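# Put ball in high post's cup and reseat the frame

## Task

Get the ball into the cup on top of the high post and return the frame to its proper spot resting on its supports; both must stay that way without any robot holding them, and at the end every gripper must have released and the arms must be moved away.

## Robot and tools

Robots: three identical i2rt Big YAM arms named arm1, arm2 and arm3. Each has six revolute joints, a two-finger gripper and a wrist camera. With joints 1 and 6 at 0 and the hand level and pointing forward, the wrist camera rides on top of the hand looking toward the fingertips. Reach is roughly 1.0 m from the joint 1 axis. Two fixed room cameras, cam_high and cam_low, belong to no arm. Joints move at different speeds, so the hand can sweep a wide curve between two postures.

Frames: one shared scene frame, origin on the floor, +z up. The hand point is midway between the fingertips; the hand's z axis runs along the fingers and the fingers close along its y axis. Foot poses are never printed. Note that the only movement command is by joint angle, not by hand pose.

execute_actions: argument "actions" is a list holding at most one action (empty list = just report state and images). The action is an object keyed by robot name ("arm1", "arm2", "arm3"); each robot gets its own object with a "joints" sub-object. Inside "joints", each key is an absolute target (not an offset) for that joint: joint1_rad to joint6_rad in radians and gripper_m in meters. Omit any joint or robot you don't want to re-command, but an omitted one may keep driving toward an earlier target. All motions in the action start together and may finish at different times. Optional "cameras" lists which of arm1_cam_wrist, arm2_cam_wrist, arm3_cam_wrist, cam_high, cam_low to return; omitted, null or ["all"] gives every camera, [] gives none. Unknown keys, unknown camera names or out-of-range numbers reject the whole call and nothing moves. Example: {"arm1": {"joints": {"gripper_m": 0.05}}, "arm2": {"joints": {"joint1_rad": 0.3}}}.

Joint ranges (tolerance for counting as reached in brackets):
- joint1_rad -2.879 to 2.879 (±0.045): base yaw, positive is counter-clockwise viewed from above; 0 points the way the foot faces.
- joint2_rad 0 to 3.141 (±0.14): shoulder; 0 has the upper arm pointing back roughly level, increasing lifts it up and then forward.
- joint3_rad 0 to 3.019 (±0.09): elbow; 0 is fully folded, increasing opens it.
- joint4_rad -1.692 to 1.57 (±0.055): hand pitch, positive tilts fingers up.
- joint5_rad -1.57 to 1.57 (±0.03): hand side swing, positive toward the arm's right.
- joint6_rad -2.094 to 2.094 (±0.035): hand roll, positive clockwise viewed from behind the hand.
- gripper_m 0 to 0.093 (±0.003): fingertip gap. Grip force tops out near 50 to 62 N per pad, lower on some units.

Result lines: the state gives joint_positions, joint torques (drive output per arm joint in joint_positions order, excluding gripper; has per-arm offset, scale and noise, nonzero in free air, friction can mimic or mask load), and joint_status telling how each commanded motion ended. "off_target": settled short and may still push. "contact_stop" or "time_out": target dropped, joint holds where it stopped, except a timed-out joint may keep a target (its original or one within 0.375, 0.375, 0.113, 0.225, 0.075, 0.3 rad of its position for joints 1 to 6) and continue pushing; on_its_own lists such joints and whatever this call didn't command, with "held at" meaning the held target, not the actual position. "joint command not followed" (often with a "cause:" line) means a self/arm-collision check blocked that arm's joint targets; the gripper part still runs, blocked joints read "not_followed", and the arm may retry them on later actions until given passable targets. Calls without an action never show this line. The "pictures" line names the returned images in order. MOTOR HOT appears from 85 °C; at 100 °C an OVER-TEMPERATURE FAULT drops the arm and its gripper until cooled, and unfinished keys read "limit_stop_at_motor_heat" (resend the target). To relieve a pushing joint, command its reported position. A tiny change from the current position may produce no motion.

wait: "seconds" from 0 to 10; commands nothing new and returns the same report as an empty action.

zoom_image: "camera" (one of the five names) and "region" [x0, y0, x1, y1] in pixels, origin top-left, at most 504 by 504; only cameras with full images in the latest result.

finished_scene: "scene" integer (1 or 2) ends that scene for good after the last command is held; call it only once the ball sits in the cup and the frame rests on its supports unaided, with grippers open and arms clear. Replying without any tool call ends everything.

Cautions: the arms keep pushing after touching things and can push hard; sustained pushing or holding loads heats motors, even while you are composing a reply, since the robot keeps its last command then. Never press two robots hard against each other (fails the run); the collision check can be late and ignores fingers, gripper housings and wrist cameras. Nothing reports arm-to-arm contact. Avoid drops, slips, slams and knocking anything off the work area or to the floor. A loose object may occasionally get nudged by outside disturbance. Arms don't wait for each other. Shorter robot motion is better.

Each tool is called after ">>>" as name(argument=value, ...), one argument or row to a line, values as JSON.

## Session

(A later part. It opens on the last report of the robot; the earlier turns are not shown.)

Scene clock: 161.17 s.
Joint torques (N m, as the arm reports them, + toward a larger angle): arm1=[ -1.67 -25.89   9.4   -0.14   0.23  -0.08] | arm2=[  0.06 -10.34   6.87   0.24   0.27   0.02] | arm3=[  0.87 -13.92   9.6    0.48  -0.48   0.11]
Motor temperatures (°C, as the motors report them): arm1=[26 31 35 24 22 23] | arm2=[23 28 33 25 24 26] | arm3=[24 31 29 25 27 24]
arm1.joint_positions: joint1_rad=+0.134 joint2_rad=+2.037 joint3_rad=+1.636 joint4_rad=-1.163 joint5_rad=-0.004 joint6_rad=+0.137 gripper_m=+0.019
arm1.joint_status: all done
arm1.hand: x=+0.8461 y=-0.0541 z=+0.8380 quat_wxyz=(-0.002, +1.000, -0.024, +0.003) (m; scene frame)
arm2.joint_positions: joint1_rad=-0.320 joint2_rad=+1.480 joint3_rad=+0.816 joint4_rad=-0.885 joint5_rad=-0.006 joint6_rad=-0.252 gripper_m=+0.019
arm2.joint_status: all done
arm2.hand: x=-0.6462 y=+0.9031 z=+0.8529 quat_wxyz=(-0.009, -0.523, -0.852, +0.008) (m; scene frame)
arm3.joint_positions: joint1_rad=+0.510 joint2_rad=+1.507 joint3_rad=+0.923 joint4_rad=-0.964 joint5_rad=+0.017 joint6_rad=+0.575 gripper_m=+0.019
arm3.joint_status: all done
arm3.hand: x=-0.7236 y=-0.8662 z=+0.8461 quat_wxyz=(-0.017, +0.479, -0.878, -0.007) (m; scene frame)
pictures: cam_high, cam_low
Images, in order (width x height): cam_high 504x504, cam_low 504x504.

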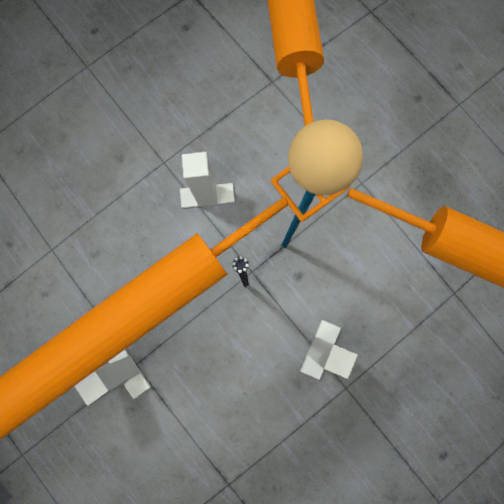

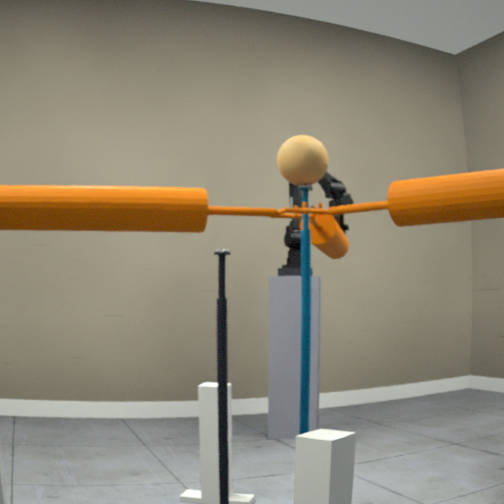

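>>> execute_actions(
  actions=[],
  cameras=["cam_high","cam_low"],
)

>>> zoom_image(
  camera="cam_low",
  region=[240, 110, 370, 240],
)

Scene clock: 164.73 s.
Joint torques (N m, as the arm reports them, + toward a larger angle): arm1=[ -1.62 -26.36   9.5   -0.08   0.21  -0.08] | arm2=[  0.87 -10.43   6.86   0.23   0.28   0.02] | arm3=[  1.28 -14.1    9.59   0.53  -0.49   0.1 ]
Motor temperatures (°C, as the motors report them): arm1=[26 31 34 24 22 23] | arm2=[23 28 33 25 24 26] | arm3=[24 31 29 25 27 24]
arm1.joint_positions: joint1_rad=+0.134 joint2_rad=+2.037 joint3_rad=+1.636 joint4_rad=-1.163 joint5_rad=-0.004 joint6_rad=+0.137 gripper_m=+0.019
arm1.joint_status: all done
arm1.hand: x=+0.8461 y=-0.0541 z=+0.8380 quat_wxyz=(-0.002, +1.000, -0.024, +0.003) (m; scene frame)
arm2.joint_positions: joint1_rad=-0.320 joint2_rad=+1.480 joint3_rad=+0.816 joint4_rad=-0.885 joint5_rad=-0.006 joint6_rad=-0.252 gripper_m=+0.019
arm2.joint_status: all done
arm2.hand: x=-0.6462 y=+0.9031 z=+0.8529 quat_wxyz=(-0.009, -0.523, -0.852, +0.008) (m; scene frame)
arm3.joint_positions: joint1_rad=+0.510 joint2_rad=+1.507 joint3_rad=+0.923 joint4_rad=-0.964 joint5_rad=+0.017 joint6_rad=+0.575 gripper_m=+0.019
arm3.joint_status: all done
arm3.hand: x=-0.7236 y=-0.8662 z=+0.8461 quat_wxyz=(-0.017, +0.479, -0.878, -0.007) (m; scene frame)
pictures: cam_high, cam_low
Images, in order (width x height): cam_high 504x504, cam_low 504x504.

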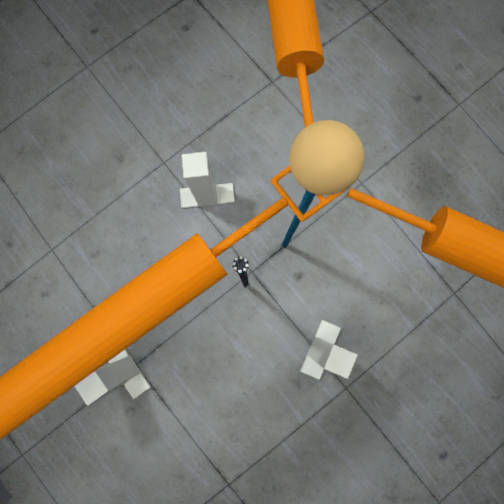

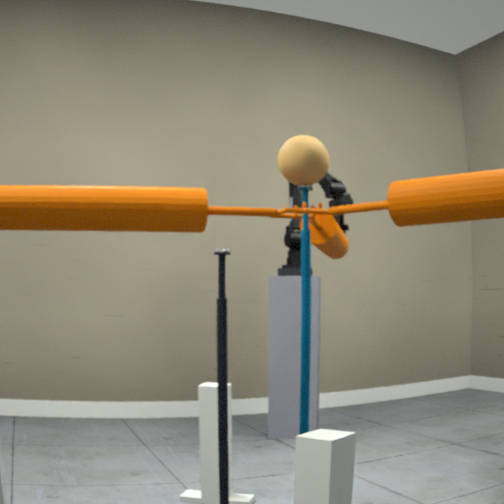

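Region (240, 110, 370, 240) of cam_low's 504x504 image, scaled by 3.877, with more detail than that image has.

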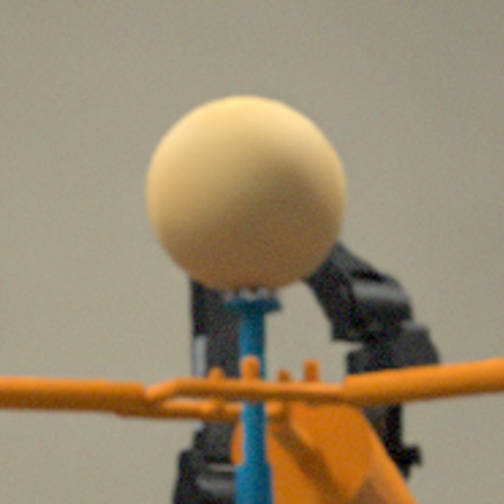

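>>> execute_actions(
  actions=[
    {"arm1":{"joints":{"joint1_rad":0.19,"joint2_rad":1.6,"joint3_rad":1.033,"joint4_rad":-0.98,"joint6_rad":0.19}},"arm2":{"joints":{"joint1_rad":0.095,"joint2_rad":1.655,"joint3_rad":1.065,"joint4_rad":-0.93,"joint6_rad":0.16}},"arm3":{"joints":{"joint1_rad":0.062,"joint2_rad":1.565,"joint3_rad":1.03,"joint4_rad":-0.985,"joint6_rad":0.135}}},
  ],
  cameras=["cam_high"],
)

>>> execute_actions(
  actions=[
    {"arm1":{"joints":{"joint1_rad":0.175,"joint2_rad":1.25,"joint3_rad":0.455,"joint4_rad":-0.757,"joint6_rad":0.18}},"arm2":{"joints":{"joint1_rad":0.415,"joint2_rad":1.995,"joint3_rad":1.395,"joint4_rad":-0.914,"joint6_rad":0.47}},"arm3":{"joints":{"joint1_rad":-0.238,"joint2_rad":1.94,"joint3_rad":1.38,"joint4_rad":-0.954,"joint6_rad":-0.16}}},
  ],
  cameras=["cam_high"],
)

>>> execute_actions(
  actions=[
    {"arm1":{"joints":{"joint2_rad":1.752,"joint3_rad":0.385,"joint4_rad":-0.195}},"arm2":{"joints":{"joint2_rad":2.205,"joint3_rad":1.341,"joint4_rad":-0.67}},"arm3":{"joints":{"joint2_rad":2.135,"joint3_rad":1.309,"joint4_rad":-0.7}}},
  ],
  cameras=[],
)

>>> execute_actions(
  actions=[
    {"arm1":{"joints":{"joint2_rad":2.294,"joint3_rad":0.49,"joint4_rad":0.25}},"arm2":{"joints":{"joint2_rad":2.46,"joint3_rad":1.43,"joint4_rad":-0.49}},"arm3":{"joints":{"joint2_rad":2.39,"joint3_rad":1.378,"joint4_rad":-0.5}}},
  ],
  cameras=["cam_high","cam_low"],
)

Scene clock: 184.83 s.
Joint torques (N m, as the arm reports them, + toward a larger angle): arm1=[ -0.79 -15.91   8.52   0.34   0.22  -0.07] | arm2=[  1.74 -14.55   9.99  -0.07  -0.12   0.26] | arm3=[ -1.18 -14.65  11.24   0.13   0.19  -0.06]
Motor temperatures (°C, as the motors report them): arm1=[26 32 32 24 22 23] | arm2=[23 28 33 25 24 26] | arm3=[24 31 29 25 27 24]
arm1.joint_positions: joint1_rad=+0.185 joint2_rad=+1.611 joint3_rad=+1.039 joint4_rad=-0.983 joint5_rad=-0.005 joint6_rad=+0.191 gripper_m=+0.019
arm1.joint_status: all done
arm1.hand: x=+1.0238 y=-0.0604 z=+0.8505 quat_wxyz=(-0.001, +1.000, -0.026, -0.002) (m; scene frame)
arm2.joint_positions: joint1_rad=+0.085 joint2_rad=+1.672 joint3_rad=+1.037 joint4_rad=-0.916 joint5_rad=+0.006 joint6_rad=+0.145 gripper_m=+0.019
arm2.joint_status: all done
arm2.hand: x=-0.4695 y=+0.8976 z=+0.8472 quat_wxyz=(-0.007, -0.520, -0.854, +0.009) (m; scene frame)
arm3.joint_positions: joint1_rad=+0.067 joint2_rad=+1.567 joint3_rad=+1.008 joint4_rad=-0.975 joint5_rad=-0.002 joint6_rad=+0.138 gripper_m=+0.019
arm3.joint_status: all done
arm3.hand: x=-0.5466 y=-0.8744 z=+0.8517 quat_wxyz=(-0.018, +0.477, -0.879, -0.013) (m; scene frame)
pictures: cam_high
Images, in order (width x height): cam_high 504x504.

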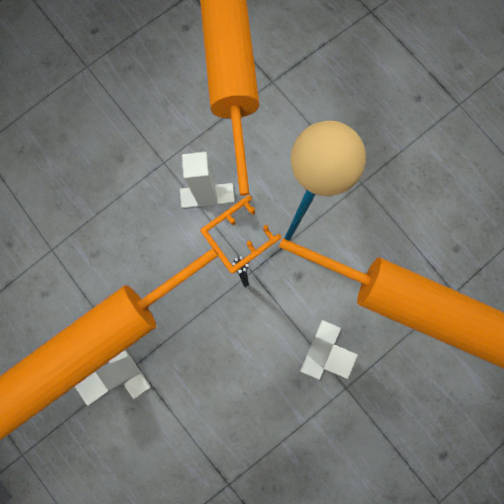

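Scene clock: 186.10 s.
Joint torques (N m, as the arm reports them, + toward a larger angle): arm1=[-1.86 -7.8   6.56  0.27  0.16 -0.17] | arm2=[  2.75 -18.58  10.99  -0.13  -0.27   0.21] | arm3=[ -1.79 -21.69  11.9    0.05   0.38  -0.07]
Motor temperatures (°C, as the motors report them): arm1=[26 32 31 24 22 23] | arm2=[23 28 33 25 24 26] | arm3=[24 31 29 25 27 24]
arm1.joint_positions: joint1_rad=+0.185 joint2_rad=+1.266 joint3_rad=+0.466 joint4_rad=-0.759 joint5_rad=-0.003 joint6_rad=+0.191 gripper_m=+0.019
arm1.joint_status: all done
arm1.hand: x=+1.2106 y=-0.0335 z=+0.7915 quat_wxyz=(-0.002, +1.000, -0.026, +0.000) (m; scene frame)
arm2.joint_positions: joint1_rad=+0.399 joint2_rad=+2.007 joint3_rad=+1.354 joint4_rad=-0.900 joint5_rad=+0.011 joint6_rad=+0.459 gripper_m=+0.019
arm2.joint_status: all done
arm2.hand: x=-0.2826 y=+0.9273 z=+0.7856 quat_wxyz=(-0.007, -0.520, -0.854, +0.008) (m; scene frame)
arm3.joint_positions: joint1_rad=-0.222 joint2_rad=+1.949 joint3_rad=+1.348 joint4_rad=-0.943 joint5_rad=-0.008 joint6_rad=-0.152 gripper_m=+0.019
arm3.joint_status: all done
arm3.hand: x=-0.3622 y=-0.8469 z=+0.7875 quat_wxyz=(-0.015, +0.477, -0.879, -0.009) (m; scene frame)
pictures: cam_high
Images, in order (width x height): cam_high 504x504.

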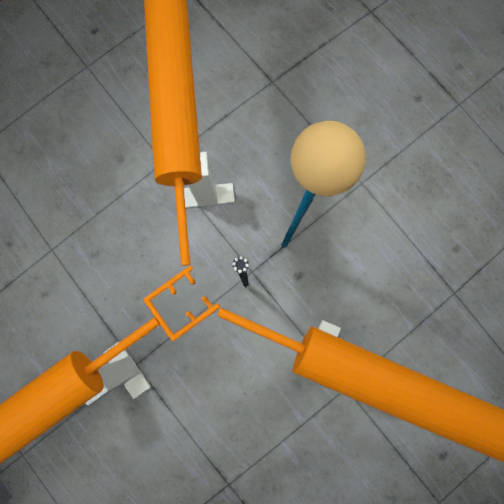

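Scene clock: 187.33 s.
Joint torques (N m, as the arm reports them, + toward a larger angle): arm1=[-1.93 -9.93  1.93  0.64  0.25 -0.17] | arm2=[  2.17 -20.78   5.44   0.16  -0.08   0.16] | arm3=[ -1.06 -24.51   7.32   0.15   0.16   0.05]
Motor temperatures (°C, as the motors report them): arm1=[26 32 31 24 22 23] | arm2=[23 28 33 25 24 26] | arm3=[24 31 29 25 27 24]
arm1.joint_positions: joint1_rad=+0.185 joint2_rad=+1.757 joint3_rad=+0.391 joint4_rad=-0.206 joint5_rad=-0.006 joint6_rad=+0.191 gripper_m=+0.019
arm1.joint_status: all done
arm1.hand: x=+1.2176 y=-0.0321 z=+0.6697 quat_wxyz=(-0.002, +1.000, -0.026, +0.006) (m; scene frame)
arm2.joint_positions: joint1_rad=+0.400 joint2_rad=+2.234 joint3_rad=+1.347 joint4_rad=-0.662 joint5_rad=+0.006 joint6_rad=+0.465 gripper_m=+0.019
arm2.joint_status: all done
arm2.hand: x=-0.2790 y=+0.9257 z=+0.6636 quat_wxyz=(-0.009, -0.522, -0.853, +0.006) (m; scene frame)
arm3.joint_positions: joint1_rad=-0.232 joint2_rad=+2.159 joint3_rad=+1.310 joint4_rad=-0.691 joint5_rad=-0.002 joint6_rad=-0.166 gripper_m=+0.019
arm3.joint_status: all done
arm3.hand: x=-0.3557 y=-0.8493 z=+0.6668 quat_wxyz=(-0.018, +0.479, -0.877, -0.006) (m; scene frame)
pictures: none
No camera images: the call's "cameras" was empty. Leave "cameras" out to get every camera's image.

Scene clock: 188.60 s.
Joint torques (N m, as the arm reports them, + toward a larger angle): arm1=[ -2.03 -12.29  -2.31   0.78   0.16  -0.17] | arm2=[  2.6  -20.75   6.52   0.02  -0.06   0.19] | arm3=[ -1.28 -24.92   7.28   0.28   0.16  -0.02]
Motor temperatures (°C, as the motors report them): arm1=[26 31 31 24 22 23] | arm2=[23 28 33 25 24 26] | arm3=[24 31 29 25 27 24]
arm1.joint_positions: joint1_rad=+0.185 joint2_rad=+2.296 joint3_rad=+0.493 joint4_rad=+0.239 joint5_rad=-0.003 joint6_rad=+0.191 gripper_m=+0.019
arm1.joint_status: all done
arm1.hand: x=+1.2174 y=-0.0308 z=+0.5507 quat_wxyz=(-0.003, +1.000, -0.026, +0.002) (m; scene frame)
arm2.joint_positions: joint1_rad=+0.402 joint2_rad=+2.477 joint3_rad=+1.409 joint4_rad=-0.478 joint5_rad=+0.004 joint6_rad=+0.462 gripper_m=+0.019
arm2.joint_status: all done
arm2.hand: x=-0.2815 y=+0.9284 z=+0.5484 quat_wxyz=(-0.011, -0.520, -0.854, +0.006) (m; scene frame)
arm3.joint_positions: joint1_rad=-0.226 joint2_rad=+2.410 joint3_rad=+1.361 joint4_rad=-0.495 joint5_rad=-0.002 joint6_rad=-0.159 gripper_m=+0.019
arm3.joint_status: all done
arm3.hand: x=-0.3589 y=-0.8482 z=+0.5479 quat_wxyz=(-0.016, +0.479, -0.878, -0.006) (m; scene frame)
pictures: cam_high, cam_low
Images, in order (width x height): cam_high 504x504, cam_low 504x504.

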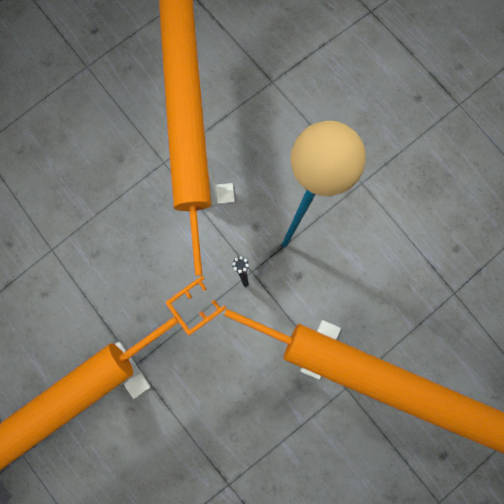

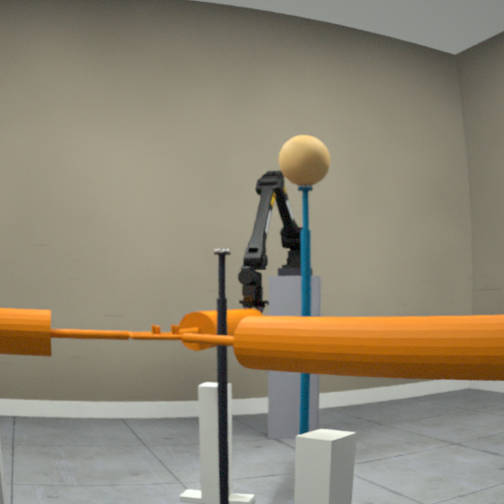

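>>> execute_actions(
  actions=[
    {"arm1":{"joints":{"joint2_rad":2.64,"joint3_rad":0.662,"joint4_rad":0.425}},"arm2":{"joints":{"joint2_rad":2.685,"joint3_rad":1.563,"joint4_rad":-0.405}},"arm3":{"joints":{"joint2_rad":2.612,"joint3_rad":1.492,"joint4_rad":-0.4}}},
  ],
  cameras=[],
)

>>> execute_actions(
  actions=[
    {"arm1":{"joints":{"joint2_rad":2.716,"joint3_rad":0.71,"joint4_rad":0.45}},"arm2":{"joints":{"joint2_rad":2.745,"joint3_rad":1.602,"joint4_rad":-0.385}},"arm3":{"joints":{"joint2_rad":2.672,"joint3_rad":1.527,"joint4_rad":-0.372}}},
  ],
  cameras=["cam_high","cam_low"],
)

Scene clock: 195.50 s.
Joint torques (N m, as the arm reports them, + toward a larger angle): arm1=[ -1.72 -13.12  -4.28   0.83   0.14  -0.16] | arm2=[  2.31 -21.02   5.83   0.09  -0.03   0.21] | arm3=[ -1.28 -24.89   6.59   0.43   0.23  -0.03]
Motor temperatures (°C, as the motors report them): arm1=[26 31 30 24 22 23] | arm2=[23 29 33 25 24 26] | arm3=[24 32 28 25 27 24]
arm1.joint_positions: joint1_rad=+0.185 joint2_rad=+2.643 joint3_rad=+0.670 joint4_rad=+0.410 joint5_rad=-0.002 joint6_rad=+0.191 gripper_m=+0.019
arm1.joint_status: all done
arm1.hand: x=+1.2169 y=-0.0301 z=+0.4541 quat_wxyz=(-0.003, +1.000, -0.026, +0.002) (m; scene frame)
arm2.joint_positions: joint1_rad=+0.401 joint2_rad=+2.698 joint3_rad=+1.540 joint4_rad=-0.398 joint5_rad=+0.005 joint6_rad=+0.462 gripper_m=+0.019
arm2.joint_status: all done
arm2.hand: x=-0.2834 y=+0.9286 z=+0.4547 quat_wxyz=(-0.007, -0.520, -0.854, +0.005) (m; scene frame)
arm3.joint_positions: joint1_rad=-0.226 joint2_rad=+2.625 joint3_rad=+1.473 joint4_rad=-0.399 joint5_rad=-0.004 joint6_rad=-0.159 gripper_m=+0.019
arm3.joint_status: all done
arm3.hand: x=-0.3596 y=-0.8487 z=+0.4550 quat_wxyz=(-0.012, +0.479, -0.878, -0.006) (m; scene frame)
pictures: none
No camera images: the call's "cameras" was empty. Leave "cameras" out to get every camera's image.

Scene clock: 196.23 s.
Joint torques (N m, as the arm reports them, + toward a larger angle): arm1=[ -1.89 -14.51  -4.19   0.55   0.15  -0.16] | arm2=[  2.4  -19.06   6.23   0.7   -0.02   0.15] | arm3=[ -1.35 -23.16   6.96   0.93   0.22  -0.04]
Motor temperatures (°C, as the motors report them): arm1=[26 31 30 24 22 23] | arm2=[23 29 33 25 24 26] | arm3=[24 32 28 25 27 24]
arm1.joint_positions: joint1_rad=+0.185 joint2_rad=+2.719 joint3_rad=+0.713 joint4_rad=+0.442 joint5_rad=-0.002 joint6_rad=+0.191 gripper_m=+0.019
arm1.joint_status: all done
arm1.hand: x=+1.2206 y=-0.0294 z=+0.4310 quat_wxyz=(-0.003, +1.000, -0.026, +0.002) (m; scene frame)
arm2.joint_positions: joint1_rad=+0.407 joint2_rad=+2.735 joint3_rad=+1.573 joint4_rad=-0.390 joint5_rad=+0.005 joint6_rad=+0.466 gripper_m=+0.019
arm2.joint_status: all done
arm2.hand: x=-0.2795 y=+0.9299 z=+0.4400 quat_wxyz=(-0.008, -0.519, -0.855, +0.006) (m; scene frame)
arm3.joint_positions: joint1_rad=-0.227 joint2_rad=+2.666 joint3_rad=+1.503 joint4_rad=-0.381 joint5_rad=-0.004 joint6_rad=-0.159 gripper_m=+0.019
arm3.joint_status: all done
arm3.hand: x=-0.3566 y=-0.8468 z=+0.4389 quat_wxyz=(-0.016, +0.478, -0.878, -0.007) (m; scene frame)
pictures: cam_high, cam_low
Images, in order (width x height): cam_high 504x504, cam_low 504x504.

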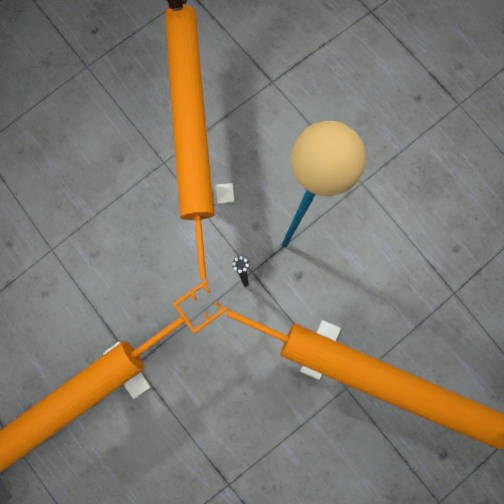

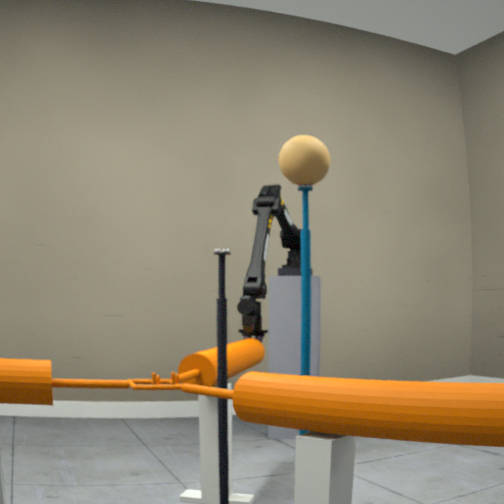

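The arm2 and arm3 torques show the load has moved onto the rests, so I'm releasing and retreating.

>>> execute_actions(
  actions=[
    {"arm1":{"joints":{"gripper_m":0.07}},"arm2":{"joints":{"gripper_m":0.07}},"arm3":{"joints":{"gripper_m":0.07}}},
  ],
  cameras=[],
)

>>> execute_actions(
  actions=[
    {"arm1":{"joints":{"joint2_rad":2.1,"joint3_rad":0.42,"joint4_rad":0.11}},"arm2":{"joints":{"joint2_rad":2.2,"joint3_rad":1.29,"joint4_rad":-0.67}},"arm3":{"joints":{"joint2_rad":2.14,"joint3_rad":1.26,"joint4_rad":-0.7}}},
  ],
)

Scene clock: 200.77 s.
Joint torques (N m, as the arm reports them, + toward a larger angle): arm1=[ -1.98 -13.79  -4.34   0.57   0.14  -0.17] | arm2=[  1.75 -19.78   6.09   0.58   0.01   0.15] | arm3=[ -1.3  -23.53   6.64   0.94   0.21  -0.03]
Motor temperatures (°C, as the motors report them): arm1=[26 30 29 24 22 23] | arm2=[23 30 33 25 24 26] | arm3=[24 32 28 25 27 24]
arm1.joint_positions: joint1_rad=+0.185 joint2_rad=+2.719 joint3_rad=+0.713 joint4_rad=+0.442 joint5_rad=-0.002 joint6_rad=+0.191 gripper_m=+0.070
arm1.joint_status: all done
arm1.hand: x=+1.2206 y=-0.0294 z=+0.4310 quat_wxyz=(-0.003, +1.000, -0.026, +0.002) (m; scene frame)
arm2.joint_positions: joint1_rad=+0.408 joint2_rad=+2.735 joint3_rad=+1.575 joint4_rad=-0.390 joint5_rad=+0.003 joint6_rad=+0.466 gripper_m=+0.070
arm2.joint_status: all done
arm2.hand: x=-0.2778 y=+0.9295 z=+0.4404 quat_wxyz=(-0.009, -0.519, -0.855, +0.005) (m; scene frame)
arm3.joint_positions: joint1_rad=-0.229 joint2_rad=+2.666 joint3_rad=+1.508 joint4_rad=-0.381 joint5_rad=-0.004 joint6_rad=-0.159 gripper_m=+0.070
arm3.joint_status: all done
arm3.hand: x=-0.3539 y=-0.8453 z=+0.4397 quat_wxyz=(-0.018, +0.477, -0.879, -0.008) (m; scene frame)
pictures: none
No camera images: the call's "cameras" was empty. Leave "cameras" out to get every camera's image.

Scene clock: 202.20 s.
Joint torques (N m, as the arm reports them, + toward a larger angle): arm1=[ -1.94 -10.16  -0.61  -0.14   0.14  -0.16] | arm2=[  1.75 -15.9    5.3    0.12   0.01   0.15] | arm3=[ -0.95 -18.1    7.56  -0.04   0.2   -0.03]
Motor temperatures (°C, as the motors report them): arm1=[26 30 29 24 22 23] | arm2=[23 30 32 25 24 26] | arm3=[24 32 28 25 27 24]
arm1.joint_positions: joint1_rad=+0.185 joint2_rad=+2.092 joint3_rad=+0.418 joint4_rad=+0.119 joint5_rad=-0.002 joint6_rad=+0.191 gripper_m=+0.070
arm1.joint_status: all done
arm1.hand: x=+1.2207 y=-0.0306 z=+0.5987 quat_wxyz=(-0.002, +1.000, -0.026, -0.002) (m; scene frame)
arm2.joint_positions: joint1_rad=+0.408 joint2_rad=+2.167 joint3_rad=+1.298 joint4_rad=-0.664 joint5_rad=+0.003 joint6_rad=+0.466 gripper_m=+0.070
arm2.joint_status: all done
arm2.hand: x=-0.2828 y=+0.9346 z=+0.6870 quat_wxyz=(-0.018, -0.519, -0.855, +0.006) (m; scene frame)
arm3.joint_positions: joint1_rad=-0.229 joint2_rad=+2.110 joint3_rad=+1.257 joint4_rad=-0.687 joint5_rad=-0.004 joint6_rad=-0.159 gripper_m=+0.070
arm3.joint_status: all done
arm3.hand: x=-0.3668 y=-0.8592 z=+0.6786 quat_wxyz=(-0.018, +0.477, -0.879, -0.008) (m; scene frame)
pictures: arm1_cam_wrist, arm2_cam_wrist, arm3_cam_wrist, cam_high, cam_low
Images, in order (width x height): arm1_cam_wrist 504x504, arm2_cam_wrist 504x504, arm3_cam_wrist 504x504, cam_high 504x504, cam_low 504x504.

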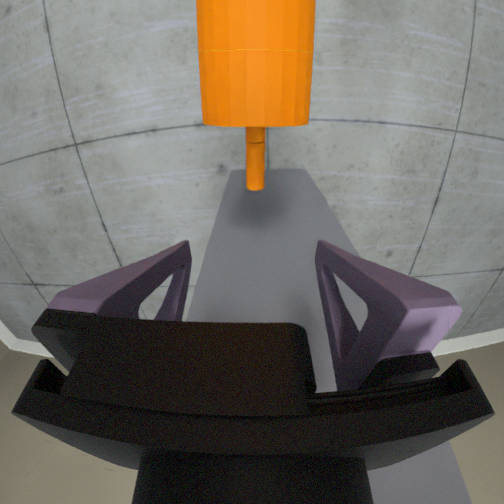

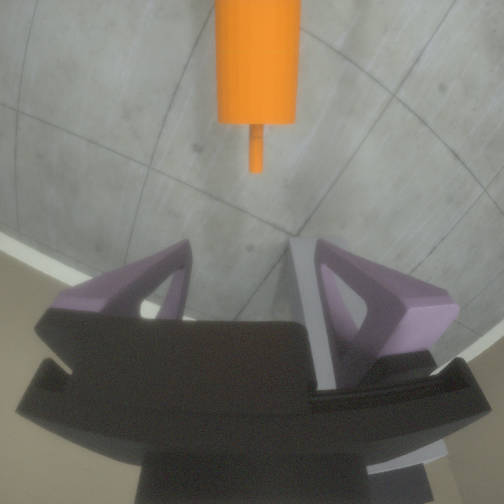

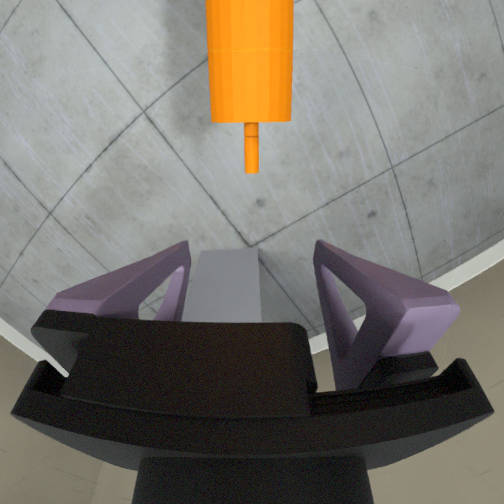

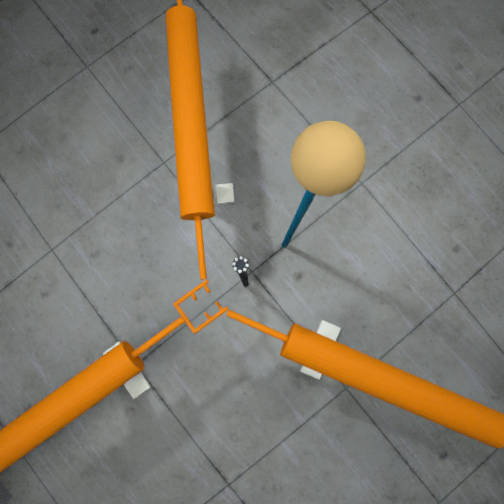

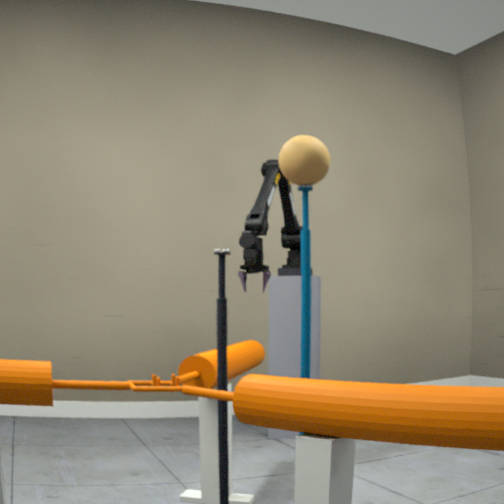

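>>> finished_scene(
  scene=2,
)

The scene is finished: the task was done.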